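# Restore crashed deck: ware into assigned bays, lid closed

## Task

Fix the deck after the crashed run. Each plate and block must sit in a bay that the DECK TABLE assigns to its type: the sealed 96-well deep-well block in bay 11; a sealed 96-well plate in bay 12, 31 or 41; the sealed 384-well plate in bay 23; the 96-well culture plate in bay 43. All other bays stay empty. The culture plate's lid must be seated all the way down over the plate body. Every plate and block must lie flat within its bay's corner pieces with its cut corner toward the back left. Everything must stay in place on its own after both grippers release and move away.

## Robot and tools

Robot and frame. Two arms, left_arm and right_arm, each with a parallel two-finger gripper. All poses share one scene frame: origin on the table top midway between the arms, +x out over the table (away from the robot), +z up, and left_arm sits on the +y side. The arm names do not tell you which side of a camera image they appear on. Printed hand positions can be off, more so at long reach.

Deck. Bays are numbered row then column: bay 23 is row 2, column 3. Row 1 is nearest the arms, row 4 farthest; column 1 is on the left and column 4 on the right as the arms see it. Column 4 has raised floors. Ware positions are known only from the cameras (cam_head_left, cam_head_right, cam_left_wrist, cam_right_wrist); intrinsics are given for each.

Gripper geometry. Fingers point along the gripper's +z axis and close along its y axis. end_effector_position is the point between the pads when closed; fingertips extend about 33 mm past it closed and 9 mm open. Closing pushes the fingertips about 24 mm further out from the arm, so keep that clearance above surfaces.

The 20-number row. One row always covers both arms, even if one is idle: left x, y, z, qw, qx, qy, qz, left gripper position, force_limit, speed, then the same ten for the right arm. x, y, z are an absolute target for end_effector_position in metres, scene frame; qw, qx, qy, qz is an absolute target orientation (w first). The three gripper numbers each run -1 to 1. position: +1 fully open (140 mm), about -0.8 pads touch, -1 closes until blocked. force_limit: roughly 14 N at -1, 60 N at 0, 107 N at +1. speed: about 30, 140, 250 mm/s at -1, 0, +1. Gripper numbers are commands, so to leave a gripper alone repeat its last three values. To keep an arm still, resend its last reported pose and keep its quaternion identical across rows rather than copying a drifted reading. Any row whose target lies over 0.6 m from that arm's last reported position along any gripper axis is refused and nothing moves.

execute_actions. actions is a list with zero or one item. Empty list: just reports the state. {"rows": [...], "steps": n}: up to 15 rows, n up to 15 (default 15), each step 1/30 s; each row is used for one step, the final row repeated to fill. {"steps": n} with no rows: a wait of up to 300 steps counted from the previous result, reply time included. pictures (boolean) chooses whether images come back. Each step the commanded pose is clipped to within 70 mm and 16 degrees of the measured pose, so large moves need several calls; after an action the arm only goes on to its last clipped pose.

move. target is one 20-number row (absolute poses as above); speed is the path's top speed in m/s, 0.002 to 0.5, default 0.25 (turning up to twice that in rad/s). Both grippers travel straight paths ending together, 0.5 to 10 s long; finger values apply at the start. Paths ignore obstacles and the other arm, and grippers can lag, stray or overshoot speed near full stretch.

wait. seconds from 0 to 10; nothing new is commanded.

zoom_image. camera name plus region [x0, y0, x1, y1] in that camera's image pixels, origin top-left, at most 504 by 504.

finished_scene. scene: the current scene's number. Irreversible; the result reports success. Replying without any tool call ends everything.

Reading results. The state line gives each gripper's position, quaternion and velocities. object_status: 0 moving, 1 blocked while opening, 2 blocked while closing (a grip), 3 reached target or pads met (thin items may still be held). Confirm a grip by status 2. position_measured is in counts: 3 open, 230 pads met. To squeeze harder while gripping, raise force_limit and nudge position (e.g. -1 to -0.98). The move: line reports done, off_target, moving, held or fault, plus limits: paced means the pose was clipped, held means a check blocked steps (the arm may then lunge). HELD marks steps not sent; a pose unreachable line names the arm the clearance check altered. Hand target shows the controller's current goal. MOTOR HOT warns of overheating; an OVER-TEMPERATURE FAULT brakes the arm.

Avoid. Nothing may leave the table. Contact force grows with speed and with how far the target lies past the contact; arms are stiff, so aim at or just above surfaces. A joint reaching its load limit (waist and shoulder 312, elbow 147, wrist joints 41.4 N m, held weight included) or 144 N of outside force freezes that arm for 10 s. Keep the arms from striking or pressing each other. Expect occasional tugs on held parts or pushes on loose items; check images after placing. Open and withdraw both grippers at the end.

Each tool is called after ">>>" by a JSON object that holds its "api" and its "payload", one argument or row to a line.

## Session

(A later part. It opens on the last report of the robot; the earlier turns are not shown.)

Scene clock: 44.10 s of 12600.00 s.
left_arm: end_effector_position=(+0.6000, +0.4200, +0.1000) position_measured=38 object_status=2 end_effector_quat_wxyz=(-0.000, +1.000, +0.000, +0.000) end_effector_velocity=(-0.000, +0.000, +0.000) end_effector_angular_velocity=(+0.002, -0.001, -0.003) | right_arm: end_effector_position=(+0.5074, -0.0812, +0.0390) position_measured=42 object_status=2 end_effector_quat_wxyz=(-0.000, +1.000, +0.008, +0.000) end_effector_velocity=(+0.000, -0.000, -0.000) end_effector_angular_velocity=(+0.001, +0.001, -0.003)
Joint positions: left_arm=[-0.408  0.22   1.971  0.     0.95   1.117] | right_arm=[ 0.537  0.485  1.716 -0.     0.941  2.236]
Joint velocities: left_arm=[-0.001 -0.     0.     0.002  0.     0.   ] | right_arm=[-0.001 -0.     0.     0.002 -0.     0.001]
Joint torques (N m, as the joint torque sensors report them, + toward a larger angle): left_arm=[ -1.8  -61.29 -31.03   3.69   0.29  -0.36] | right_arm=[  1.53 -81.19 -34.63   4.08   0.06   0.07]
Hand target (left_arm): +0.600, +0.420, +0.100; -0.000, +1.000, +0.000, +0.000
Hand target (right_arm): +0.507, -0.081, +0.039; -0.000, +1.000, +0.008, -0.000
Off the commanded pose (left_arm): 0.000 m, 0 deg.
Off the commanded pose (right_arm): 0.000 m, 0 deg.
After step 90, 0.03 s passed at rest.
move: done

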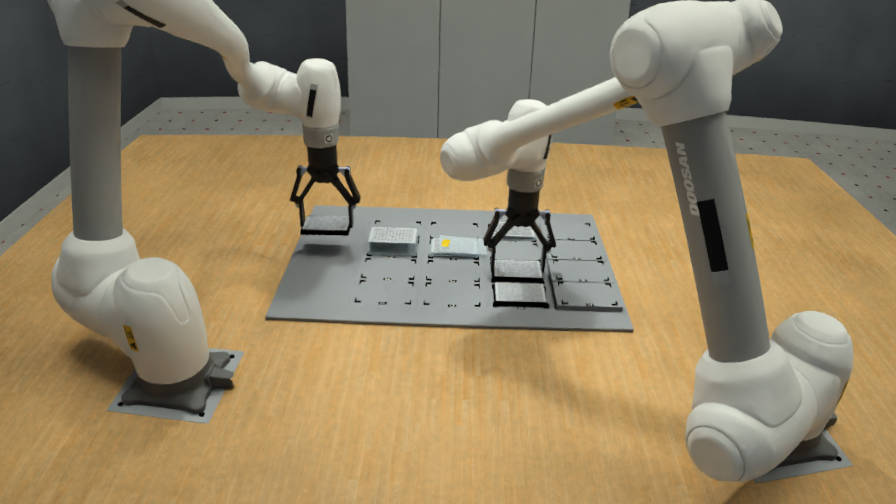

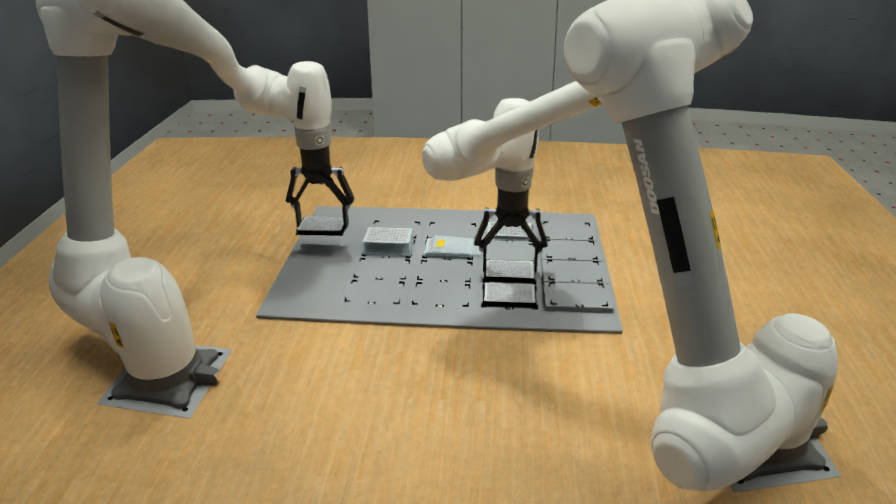

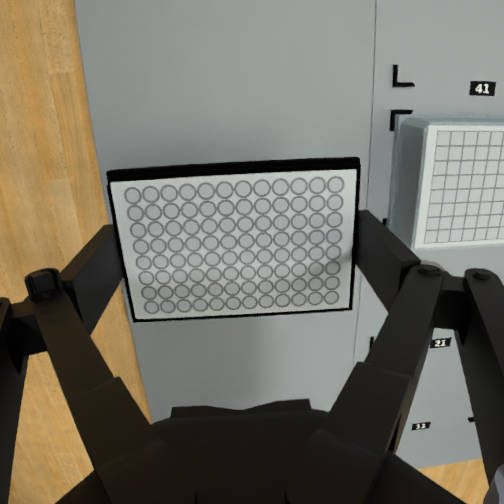

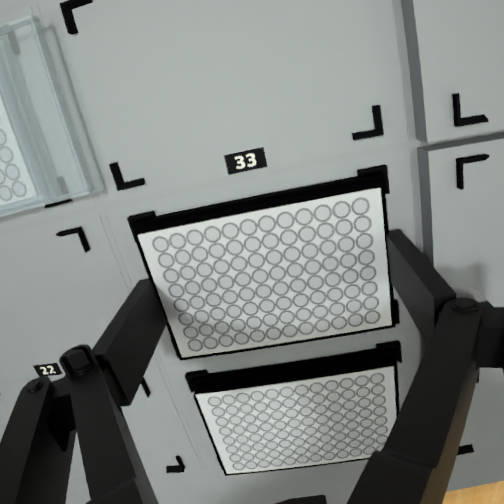

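>>> {"api": "move", "payload": {
  "target": [0.6,0.42,0.1,0,1,0,0,-1,-0.3,-1,0.5068,-0.0812,0.039,0,1,0.012,0,-1,-0.3,-1],
  "speed": 0.01
}}

>>> {"api": "move", "payload": {
  "target": [0.6,0.42,0.1,0,1,0,0,-1,-0.3,-1,0.5068,-0.0812,0.0378,0,1,0.012,0,-1,-0.3,-1],
  "speed": 0.01
}}

>>> {"api": "zoom_image", "payload": {
  "camera": "cam_right_wrist",
  "region": [100,140,420,420]
}}

Scene clock: 49.77 s of 12600.00 s.
left_arm: end_effector_position=(+0.6000, +0.4200, +0.1000) position_measured=38 object_status=2 end_effector_quat_wxyz=(-0.000, +1.000, -0.000, +0.000) end_effector_velocity=(-0.001, +0.000, -0.001) end_effector_angular_velocity=(+0.001, +0.001, -0.001) | right_arm: end_effector_position=(+0.5068, -0.0812, +0.0390) position_measured=42 object_status=2 end_effector_quat_wxyz=(-0.000, +1.000, +0.012, +0.000) end_effector_velocity=(-0.000, -0.000, -0.000) end_effector_angular_velocity=(+0.000, +0.000, +0.000)
Joint positions: left_arm=[-0.408  0.22   1.971  0.     0.95   1.117] | right_arm=[ 0.537  0.485  1.717 -0.     0.94   2.229]
Joint velocities: left_arm=[-0.001  0.     0.001  0.     0.001 -0.   ] | right_arm=[-0.    -0.     0.001  0.    -0.    -0.001]
Joint torques (N m, as the joint torque sensors report them, + toward a larger angle): left_arm=[ -1.01 -61.39 -30.57   3.71   0.21  -0.32] | right_arm=[  1.92 -80.47 -31.94   3.3    0.93  -0.57]
Hand target (left_arm): +0.600, +0.420, +0.100; -0.000, +1.000, +0.000, +0.000
Hand target (right_arm): +0.507, -0.081, +0.039; -0.000, +1.000, +0.012, +0.000
Off the commanded pose (left_arm): 0.000 m, 0 deg.
Off the commanded pose (right_arm): 0.000 m, 0 deg.
After step 90, 1.97 s passed at rest.
move: done

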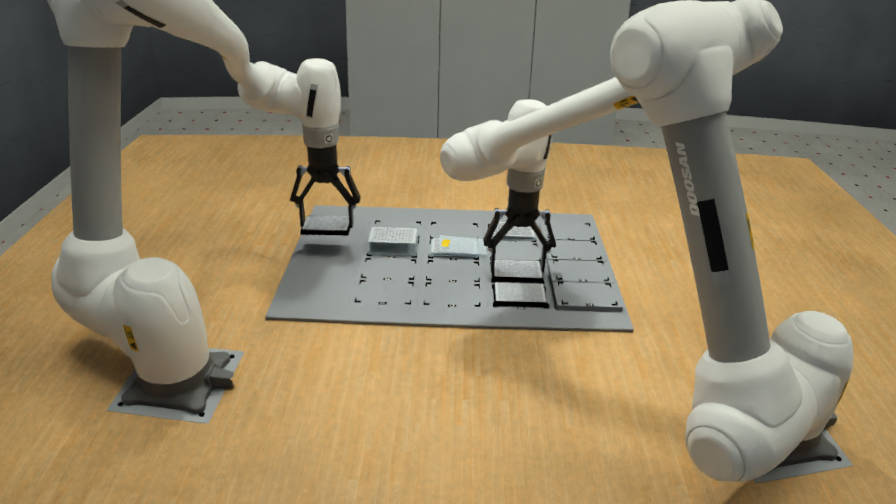

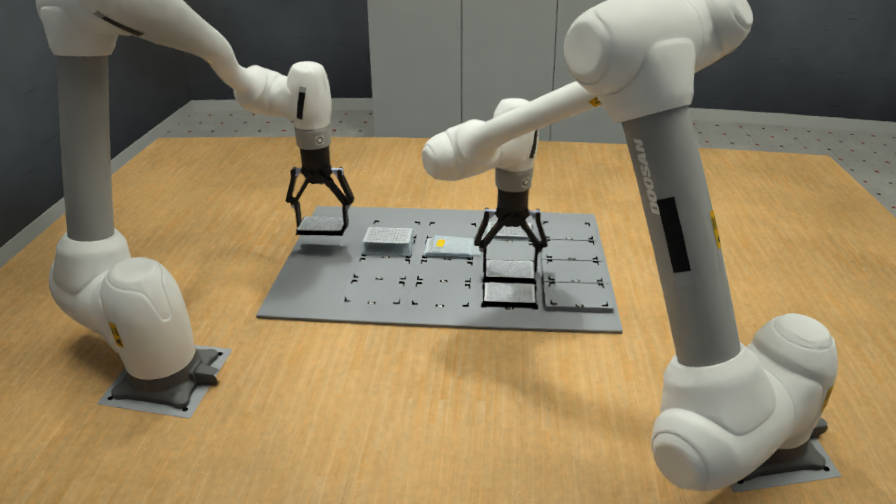

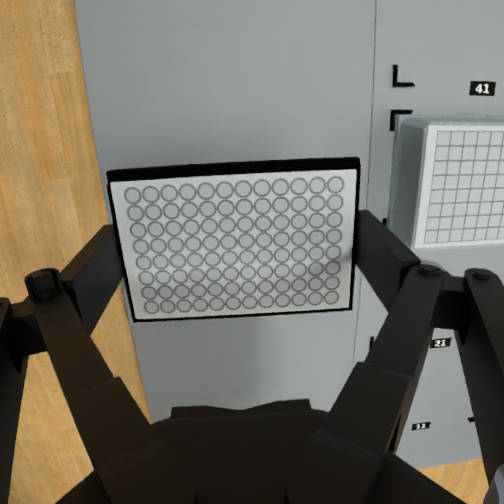

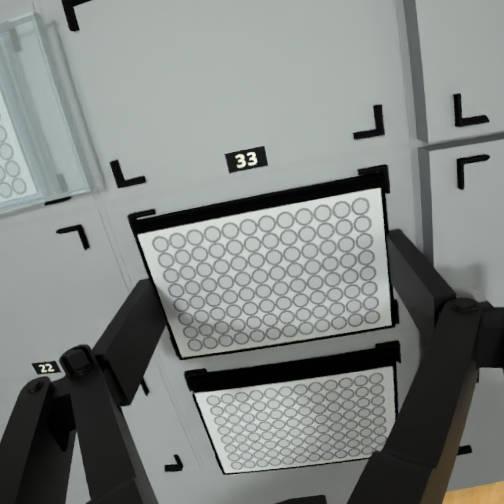

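Scene clock: 50.47 s of 12600.00 s.
left_arm: end_effector_position=(+0.6000, +0.4200, +0.1000) position_measured=38 object_status=2 end_effector_quat_wxyz=(+0.000, +1.000, +0.000, -0.000) end_effector_velocity=(-0.000, +0.000, -0.000) end_effector_angular_velocity=(+0.001, +0.000, -0.001) | right_arm: end_effector_position=(+0.5068, -0.0812, +0.0379) position_measured=42 object_status=2 end_effector_quat_wxyz=(-0.000, +1.000, +0.012, +0.000) end_effector_velocity=(-0.000, -0.000, -0.001) end_effector_angular_velocity=(-0.001, -0.000, +0.002)
Joint positions: left_arm=[-0.408  0.22   1.971 -0.     0.95   1.117] | right_arm=[ 0.537  0.486  1.717 -0.     0.938  2.228]
Joint velocities: left_arm=[-0.    -0.     0.     0.001  0.001  0.   ] | right_arm=[ 0.001  0.     0.001 -0.001 -0.    -0.   ]
Joint torques (N m, as the joint torque sensors report them, + toward a larger angle): left_arm=[ -2.26 -61.02 -30.86   3.83   0.43  -0.31] | right_arm=[  2.01 -70.56 -23.59   4.77   0.56  -0.4 ]
Hand target (left_arm): +0.600, +0.420, +0.100; +0.000, +1.000, +0.000, +0.000
Hand target (right_arm): +0.507, -0.081, +0.038; -0.000, +1.000, +0.012, -0.000
Off the commanded pose (left_arm): 0.000 m, 0 deg.
Off the commanded pose (right_arm): 0.000 m, 0 deg.
move: done

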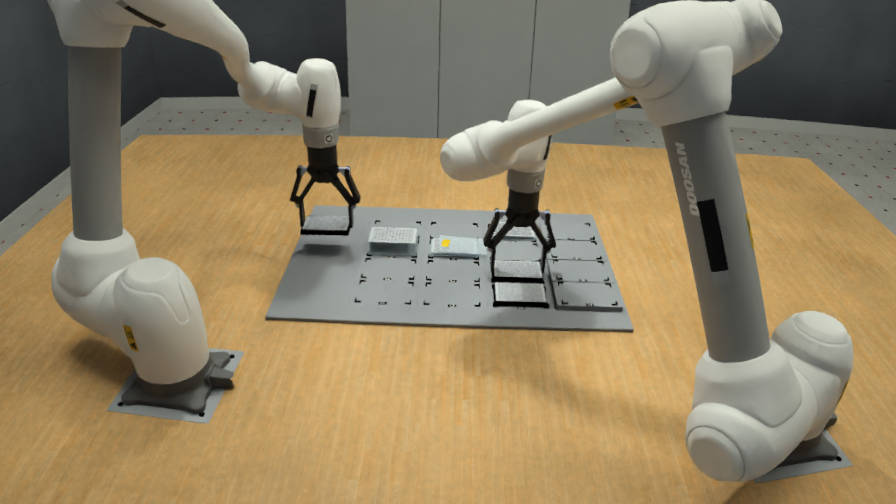

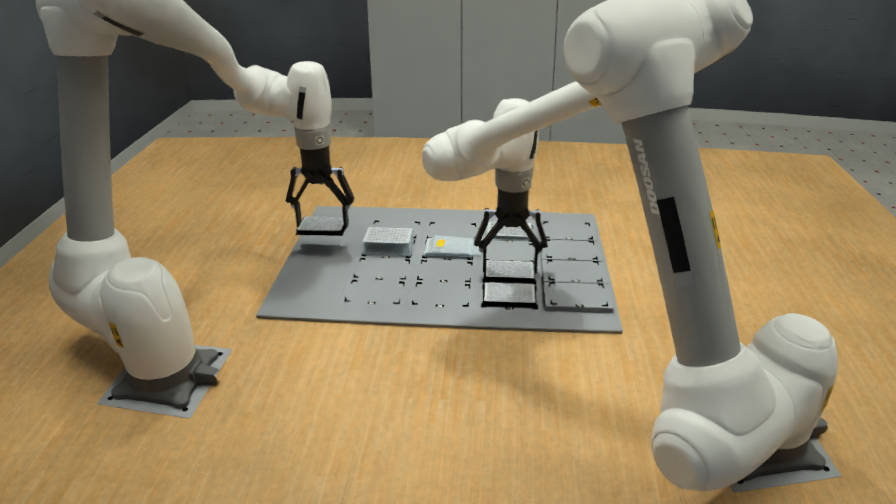

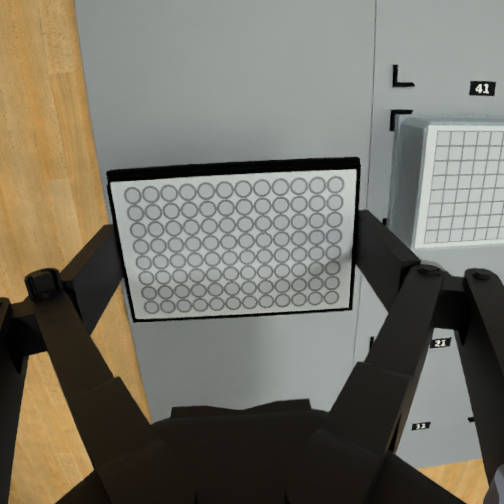

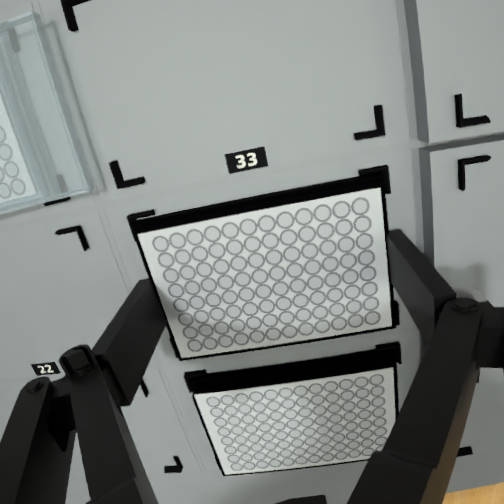

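Region (100, 140, 420, 420) of cam_right_wrist's 504x504 image, scaled by 1.575, with more detail than that image has; it fills the top 441 rows of this view, and the rest is white.

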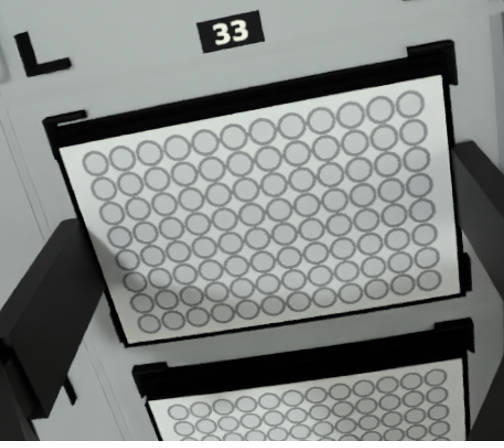

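>>> {"api": "move", "payload": {
  "target": [0.6,0.42,0.1,0,1,0,0,-1,-0.3,-1,0.5072,-0.0812,0.0386,0,1,0.010,0,-1,-0.3,-1],
  "speed": 0.01
}}

>>> {"api": "move", "payload": {
  "target": [0.6,0.42,0.1,0,1,0,0,-1,-0.3,-1,0.5072,-0.0812,0.0378,0,1,0.010,0,-1,-0.3,-1],
  "speed": 0.01
}}

>>> {"api": "zoom_image", "payload": {
  "camera": "cam_head_left",
  "region": [470,240,570,315]
}}

Scene clock: 56.60 s of 12600.00 s.
left_arm: end_effector_position=(+0.6000, +0.4200, +0.1000) position_measured=38 object_status=2 end_effector_quat_wxyz=(+0.000, +1.000, +0.000, -0.000) end_effector_velocity=(-0.000, +0.001, +0.000) end_effector_angular_velocity=(+0.001, +0.001, +0.001) | right_arm: end_effector_position=(+0.5072, -0.0812, +0.0385) position_measured=42 object_status=2 end_effector_quat_wxyz=(+0.000, +1.000, +0.010, -0.000) end_effector_velocity=(+0.000, -0.000, +0.000) end_effector_angular_velocity=(-0.000, -0.000, -0.001)
Joint positions: left_arm=[-0.408  0.22   1.971 -0.     0.95   1.117] | right_arm=[ 0.537  0.486  1.716 -0.     0.94   2.232]
Joint velocities: left_arm=[ 0.001 -0.    -0.     0.     0.001 -0.   ] | right_arm=[-0.    -0.     0.    -0.     0.     0.001]
Joint torques (N m, as the joint torque sensors report them, + toward a larger angle): left_arm=[ -0.65 -61.1  -30.18   3.67   0.38  -0.37] | right_arm=[  1.92 -78.12 -33.6    3.27  -0.03  -0.41]
Hand target (left_arm): +0.600, +0.420, +0.100; +0.000, +1.000, +0.000, +0.000
Hand target (right_arm): +0.507, -0.081, +0.039; +0.000, +1.000, +0.010, +0.000
Off the commanded pose (left_arm): 0.000 m, 0 deg.
Off the commanded pose (right_arm): 0.000 m, 0 deg.
After step 90, 2.43 s passed at rest.
move: done

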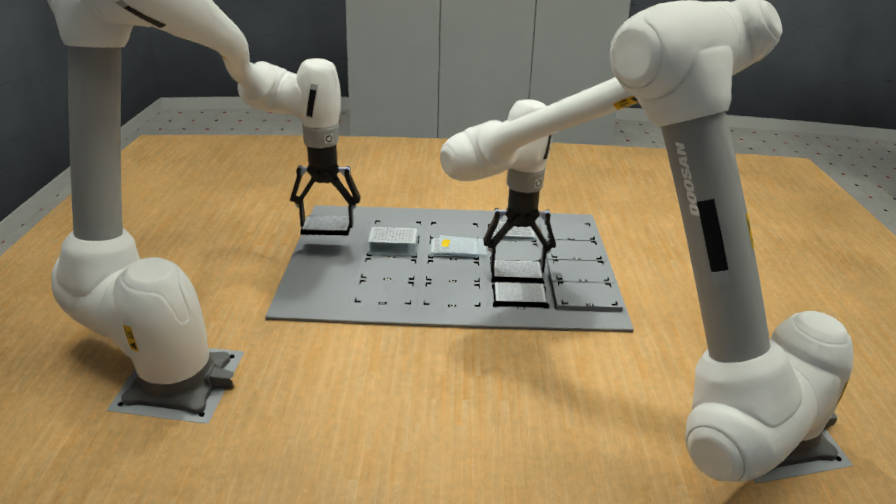

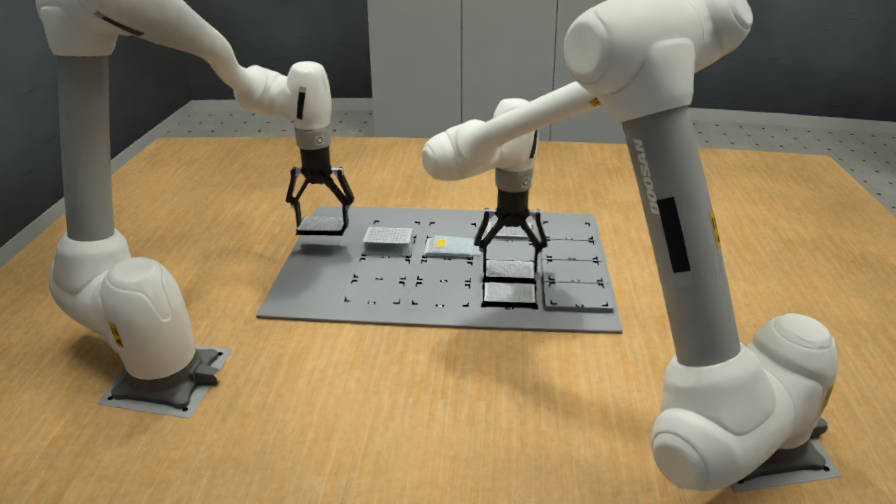

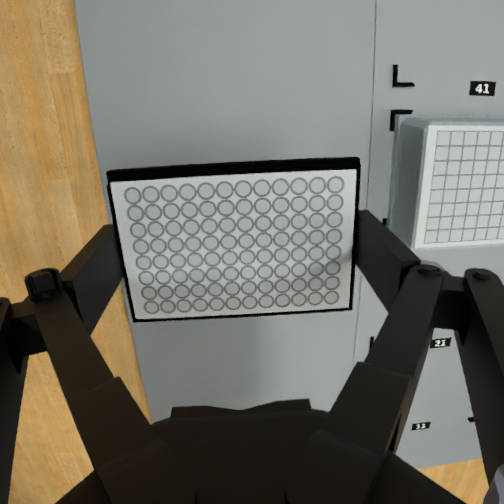

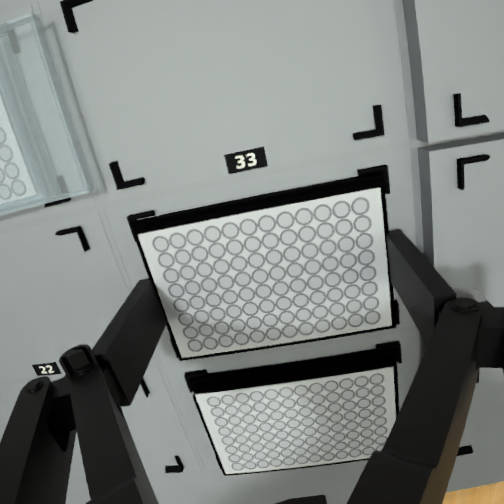

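Scene clock: 57.30 s of 12600.00 s.
left_arm: end_effector_position=(+0.6000, +0.4200, +0.1000) position_measured=38 object_status=2 end_effector_quat_wxyz=(+0.000, +1.000, -0.000, -0.000) end_effector_velocity=(+0.000, -0.000, +0.000) end_effector_angular_velocity=(-0.001, -0.000, +0.000) | right_arm: end_effector_position=(+0.5072, -0.0812, +0.0379) position_measured=42 object_status=2 end_effector_quat_wxyz=(-0.000, +1.000, +0.010, +0.000) end_effector_velocity=(-0.000, -0.001, -0.001) end_effector_angular_velocity=(-0.002, +0.001, +0.000)
Joint positions: left_arm=[-0.408  0.22   1.971 -0.     0.95   1.117] | right_arm=[ 0.537  0.486  1.717 -0.     0.939  2.232]
Joint velocities: left_arm=[-0.    -0.    -0.    -0.001  0.     0.   ] | right_arm=[-0.     0.001  0.001 -0.001 -0.     0.   ]
Joint torques (N m, as the joint torque sensors report them, + toward a larger angle): left_arm=[ -0.93 -60.98 -30.96   3.61   0.23  -0.37] | right_arm=[  1.65 -70.81 -28.37   3.62  -1.56  -0.43]
Hand target (left_arm): +0.600, +0.420, +0.100; +0.000, +1.000, +0.000, +0.000
Hand target (right_arm): +0.507, -0.081, +0.038; -0.000, +1.000, +0.010, -0.000
Off the commanded pose (left_arm): 0.000 m, 0 deg.
Off the commanded pose (right_arm): 0.000 m, 0 deg.
move: done

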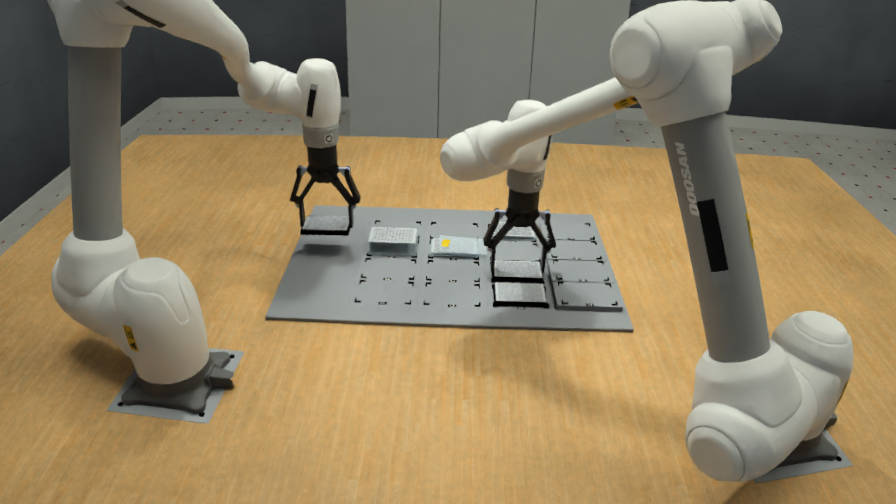

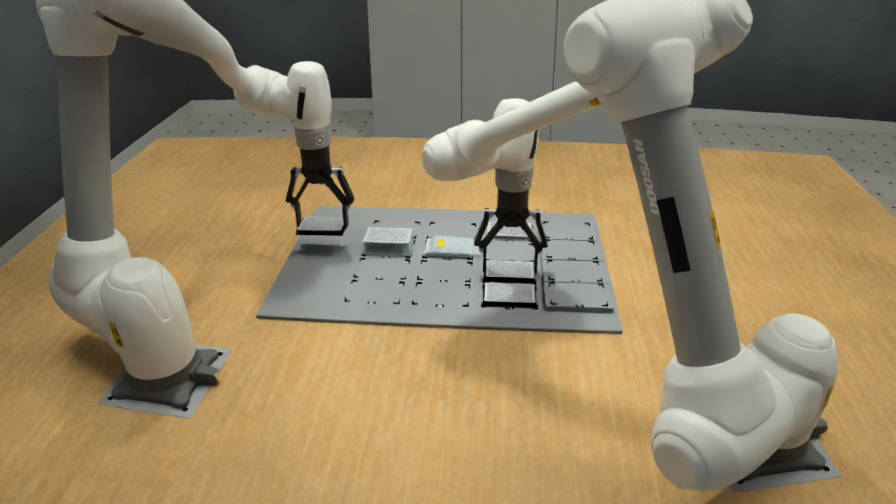

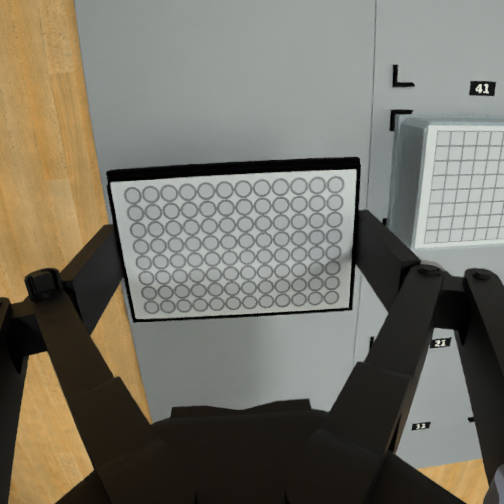

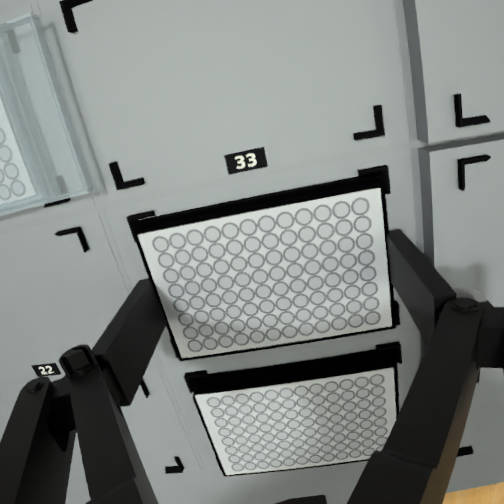

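Region (470, 240, 570, 315) of cam_head_left's 896x504 image, scaled by 5.040, with more detail than that image has; it fills the top 378 rows of this view, and the rest is white.

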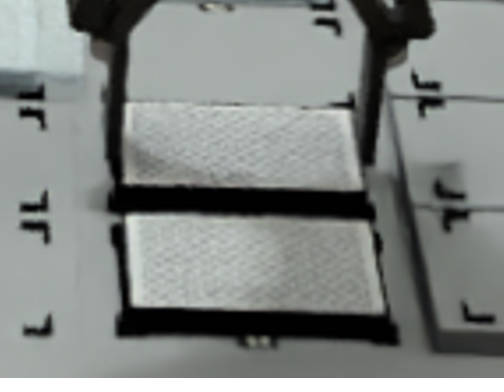

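>>> {"api": "move", "payload": {
  "target": [0.6,0.42,0.1,0,1,0,0,-1,-0.3,-1,0.5072,-0.0818,0.0382,0,1,0.010,0,-1,-0.3,-1],
  "speed": 0.01
}}

>>> {"api": "move", "payload": {
  "target": [0.6,0.42,0.1,0,1,0,0,-1,-0.3,-1,0.5072,-0.0818,0.0382,0,1,0.010,0,0.85,-0.3,-1]
}}

>>> {"api": "zoom_image", "payload": {
  "camera": "cam_right_wrist",
  "region": [100,140,420,420]
}}

Scene clock: 64.30 s of 12600.00 s.
left_arm: end_effector_position=(+0.6000, +0.4200, +0.1000) position_measured=38 object_status=2 end_effector_quat_wxyz=(+0.000, +1.000, -0.000, -0.000) end_effector_velocity=(-0.001, -0.001, -0.000) end_effector_angular_velocity=(-0.001, +0.002, +0.001) | right_arm: end_effector_position=(+0.5072, -0.0818, +0.0382) position_measured=42 object_status=2 end_effector_quat_wxyz=(-0.000, +1.000, +0.010, -0.000) end_effector_velocity=(+0.000, -0.000, +0.002) end_effector_angular_velocity=(+0.001, -0.001, -0.000)
Joint positions: left_arm=[-0.408  0.22   1.971 -0.     0.95   1.117] | right_arm=[0.536 0.485 1.717 0.    0.939 2.232]
Joint velocities: left_arm=[-0.001 -0.     0.001 -0.003  0.001 -0.   ] | right_arm=[-0.    -0.002 -0.     0.     0.001 -0.   ]
Joint torques (N m, as the joint torque sensors report them, + toward a larger angle): left_arm=[ -0.53 -60.72 -30.87   3.66   0.38  -0.39] | right_arm=[ -7.38 -72.72 -26.49   1.98   1.29  -0.99]
Hand target (left_arm): +0.600, +0.420, +0.100; +0.000, +1.000, +0.000, +0.000
Hand target (right_arm): +0.507, -0.082, +0.038; +0.000, +1.000, +0.010, -0.000
Off the commanded pose (left_arm): 0.000 m, 0 deg.
Off the commanded pose (right_arm): 0.000 m, 0 deg.
After step 90, 3.30 s passed at rest.
move: done

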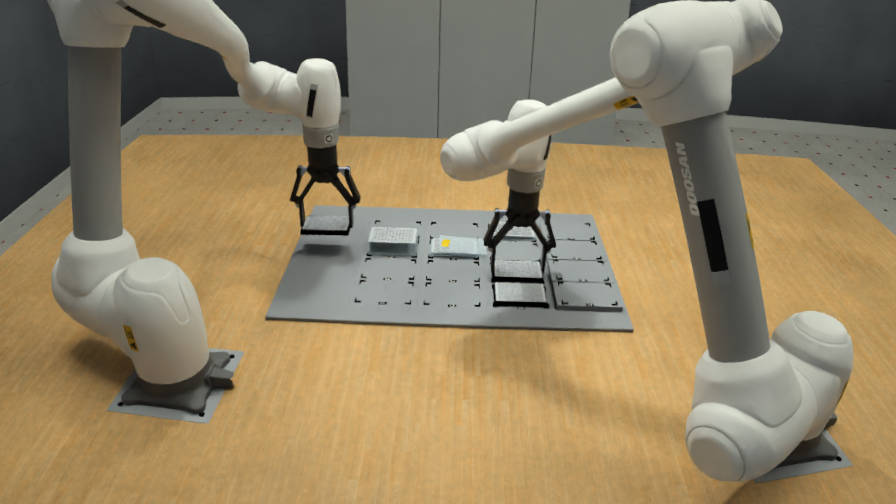

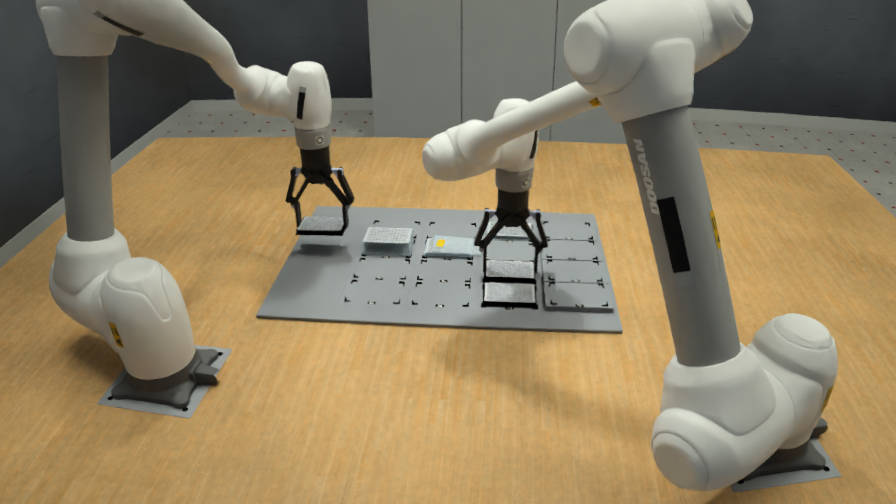

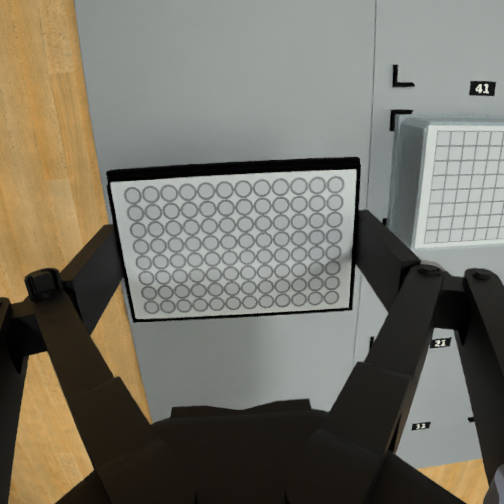

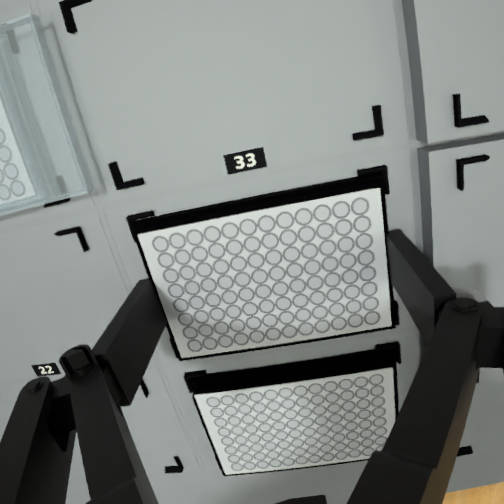

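Scene clock: 65.00 s of 12600.00 s.
left_arm: end_effector_position=(+0.6000, +0.4200, +0.1000) position_measured=38 object_status=2 end_effector_quat_wxyz=(+0.000, +1.000, +0.000, -0.000) end_effector_velocity=(-0.000, -0.000, -0.000) end_effector_angular_velocity=(+0.000, -0.000, -0.001) | right_arm: end_effector_position=(+0.5072, -0.0818, +0.0382) position_measured=22 object_status=3 end_effector_quat_wxyz=(+0.000, +1.000, +0.010, -0.000) end_effector_velocity=(-0.001, +0.001, +0.001) end_effector_angular_velocity=(+0.000, -0.001, +0.002)
Joint positions: left_arm=[-0.408  0.22   1.971 -0.     0.95   1.117] | right_arm=[0.536 0.485 1.717 0.    0.939 2.231]
Joint velocities: left_arm=[-0.001 -0.     0.001  0.    -0.001  0.   ] | right_arm=[ 0.001 -0.001  0.    -0.     0.    -0.   ]
Joint torques (N m, as the joint torque sensors report them, + toward a larger angle): left_arm=[ -1.12 -61.74 -30.75   3.7    0.32  -0.31] | right_arm=[  2.02 -80.81 -33.13   3.77   0.15  -0.41]
Hand target (left_arm): +0.600, +0.420, +0.100; +0.000, +1.000, +0.000, +0.000
Hand target (right_arm): +0.507, -0.082, +0.038; -0.000, +1.000, +0.010, -0.000
Off the commanded pose (left_arm): 0.000 m, 0 deg.
Off the commanded pose (right_arm): 0.000 m, 0 deg.
move: done

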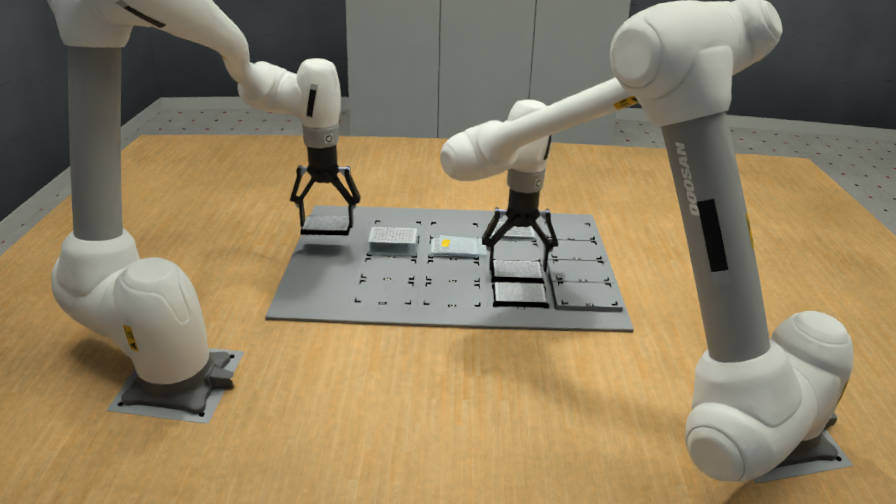

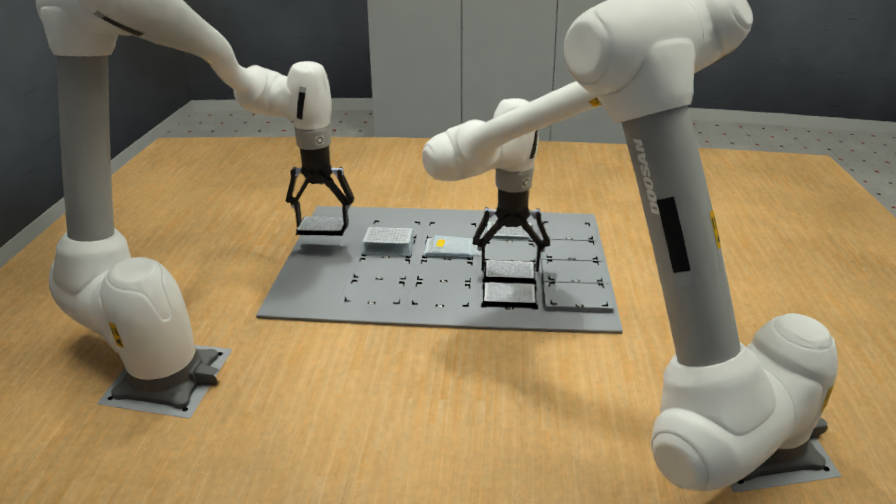

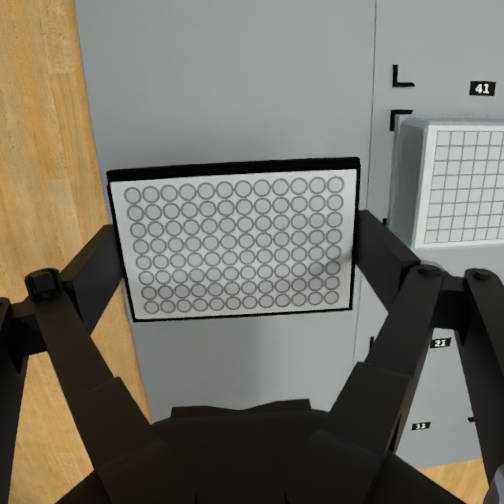

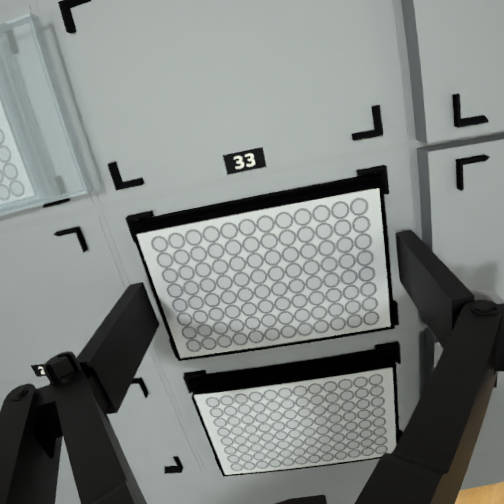

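Region (100, 140, 420, 420) of cam_right_wrist's 504x504 image, scaled by 1.575, with more detail than that image has; it fills the top 441 rows of this view, and the rest is white.

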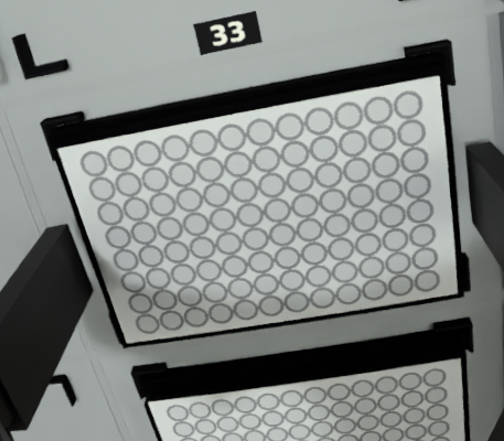

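Seems seated. On to the lid.

>>> {"api": "move", "payload": {
  "target": [0.6,0.42,0.1,0,1,0,0,-1,-0.3,-1,0.5072,-0.0818,0.075,0,1,0.010,0,0.85,-0.3,-1]
}}

>>> {"api": "move", "payload": {
  "target": [0.6,0.46,0.1,0,1,0,0,-1,-0.3,-1,0.614,0.065,0.07,0,0.713,-0.701,0,0.5,-0.6,-1],
  "speed": 0.4
}}

>>> {"api": "zoom_image", "payload": {
  "camera": "cam_head_left",
  "region": [410,210,570,315]
}}

Scene clock: 70.63 s of 12600.00 s.
left_arm: end_effector_position=(+0.6000, +0.4200, +0.1000) position_measured=38 object_status=2 end_effector_quat_wxyz=(+0.000, +1.000, -0.000, -0.000) end_effector_velocity=(+0.001, +0.000, +0.000) end_effector_angular_velocity=(-0.000, -0.002, +0.000) | right_arm: end_effector_position=(+0.5072, -0.0818, +0.0749) position_measured=22 object_status=3 end_effector_quat_wxyz=(+0.000, +1.000, +0.010, -0.000) end_effector_velocity=(+0.001, +0.001, +0.002) end_effector_angular_velocity=(+0.001, -0.002, +0.001)
Joint positions: left_arm=[-0.408  0.22   1.971 -0.     0.95   1.117] | right_arm=[ 0.536  0.452  1.692 -0.     0.998  2.231]
Joint velocities: left_arm=[ 0.001 -0.    -0.001  0.001 -0.001 -0.   ] | right_arm=[ 0.    -0.002 -0.002 -0.001  0.002  0.   ]
Joint torques (N m, as the joint torque sensors report them, + toward a larger angle): left_arm=[ -1.07 -61.11 -30.85   3.85   0.33  -0.39] | right_arm=[  2.97 -81.4  -35.91   3.92   0.38  -0.22]
Hand target (left_arm): +0.600, +0.420, +0.100; +0.000, +1.000, +0.000, +0.000
Hand target (right_arm): +0.507, -0.082, +0.075; +0.000, +1.000, +0.010, +0.000
Off the commanded pose (left_arm): 0.000 m, 0 deg.
Off the commanded pose (right_arm): 0.000 m, 0 deg.
After step 90, 1.87 s passed at rest.
move: done

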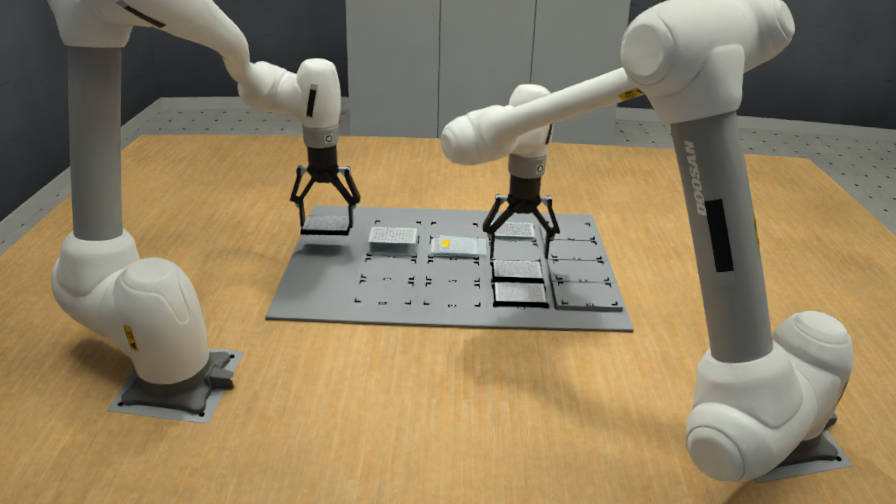

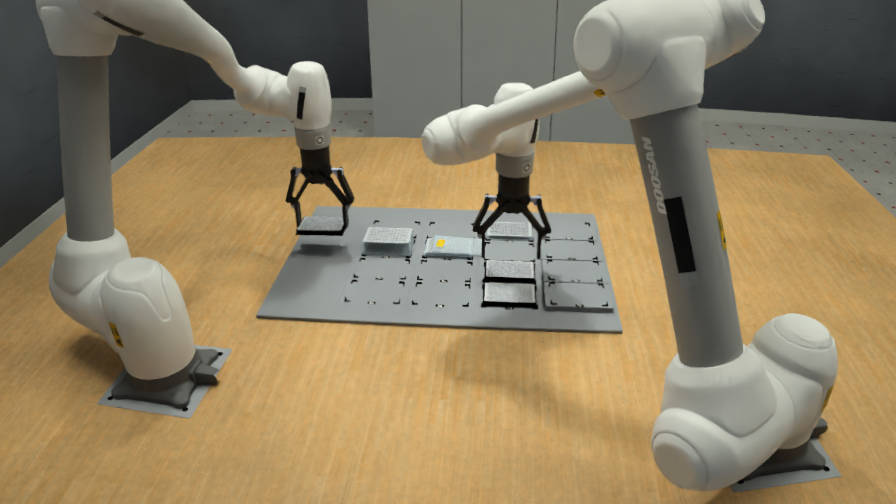

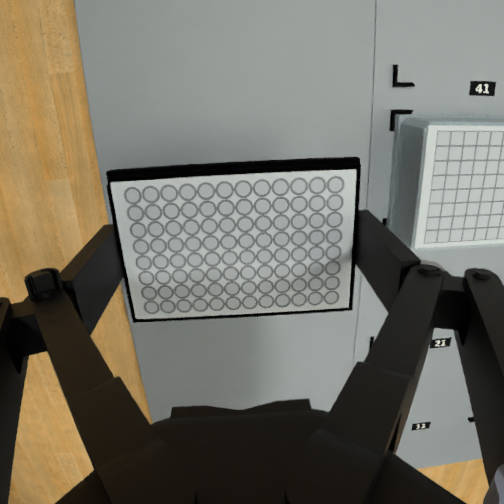

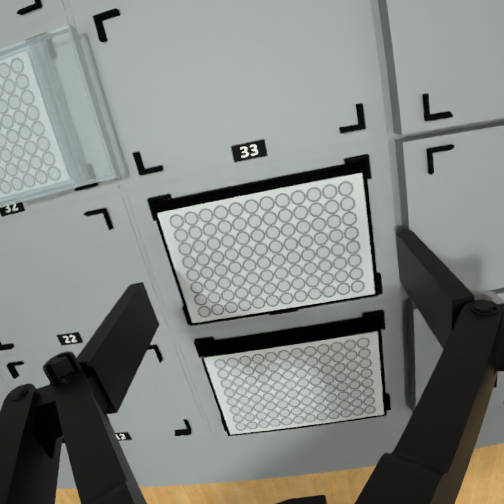

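Scene clock: 73.07 s of 12600.00 s.
left_arm: end_effector_position=(+0.6000, +0.4600, +0.1000) position_measured=38 object_status=2 end_effector_quat_wxyz=(-0.000, +1.000, -0.000, -0.000) end_effector_velocity=(+0.000, +0.000, +0.000) end_effector_angular_velocity=(+0.001, -0.000, -0.001) | right_arm: end_effector_position=(+0.6138, +0.0651, +0.0698) position_measured=66 object_status=3 end_effector_quat_wxyz=(+0.000, -0.713, +0.701, -0.000) end_effector_velocity=(+0.001, +0.001, +0.001) end_effector_angular_velocity=(+0.000, -0.001, -0.006)
Joint positions: left_arm=[-0.345  0.2    1.998  0.     0.945  1.18 ] | right_arm=[ 0.588  0.711  1.264 -0.     1.166  3.856]
Joint velocities: left_arm=[-0.    -0.    -0.     0.001  0.     0.   ] | right_arm=[ 0.     0.001 -0.003 -0.     0.002  0.006]
Joint torques (N m, as the joint torque sensors report them, + toward a larger angle): left_arm=[ -0.64 -59.29 -30.25   3.76   0.48  -0.26] | right_arm=[  -2.09 -105.24  -39.63    4.24   -0.16   -0.48]
Hand target (left_arm): +0.600, +0.460, +0.100; -0.000, +1.000, -0.000, -0.000
Hand target (right_arm): +0.614, +0.065, +0.070; -0.000, +0.713, -0.701, +0.000
Off the commanded pose (left_arm): 0.000 m, 0 deg.
Off the commanded pose (right_arm): 0.000 m, 0 deg.
move: done

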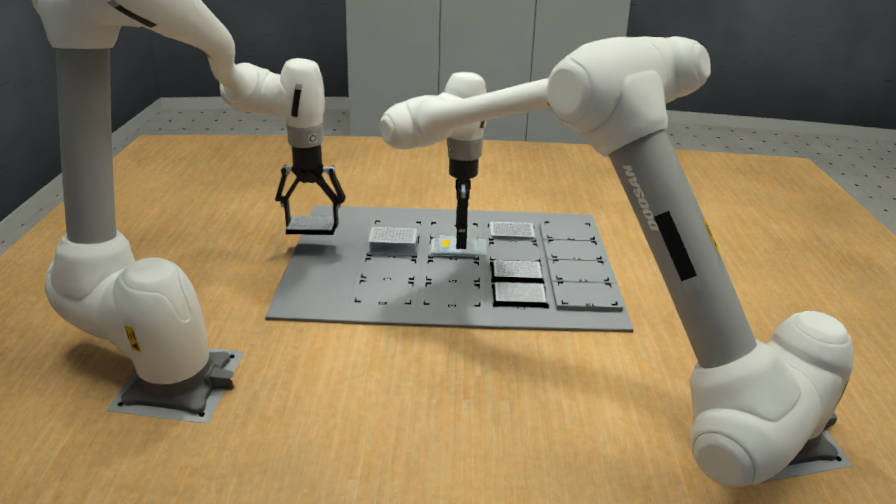

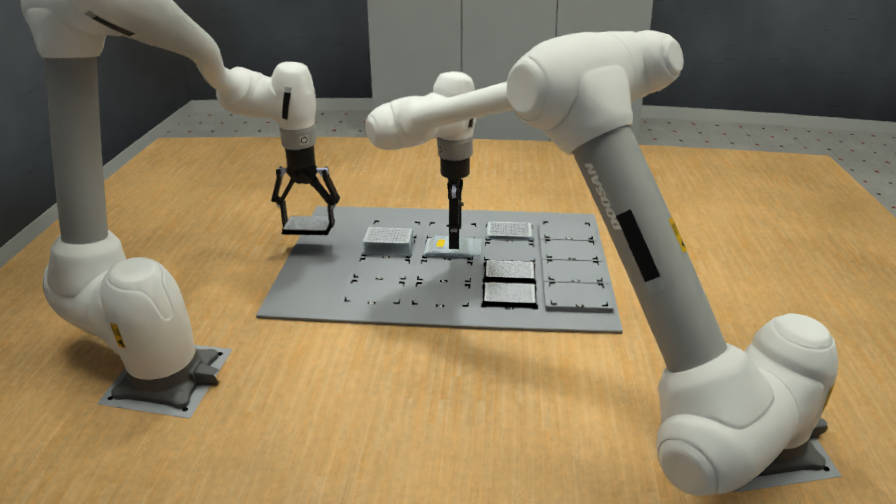

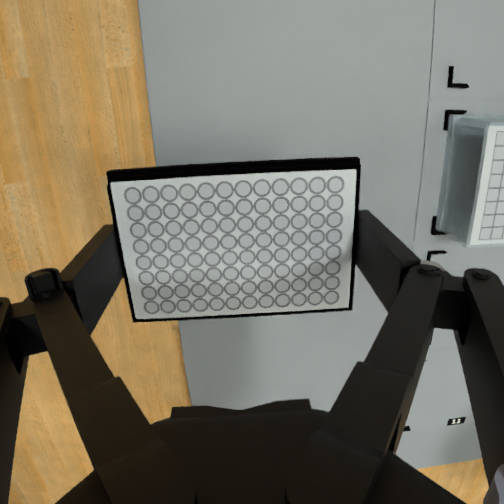

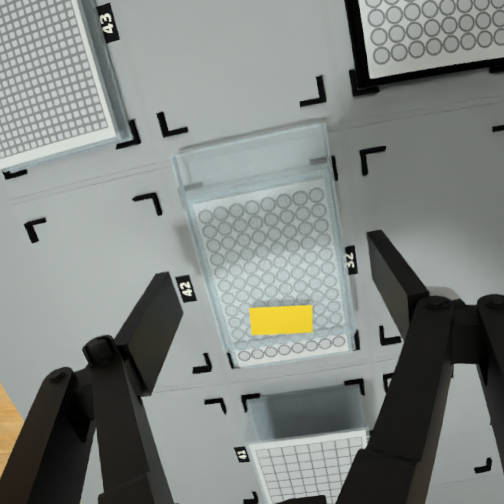

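Region (410, 210, 570, 315) of cam_head_left's 896x504 image, scaled by 3.150, with more detail than that image has; it fills the top 331 rows of this view, and the rest is white.

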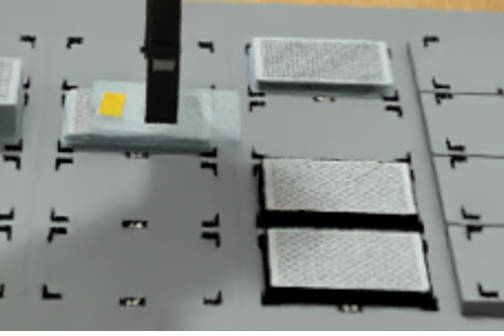

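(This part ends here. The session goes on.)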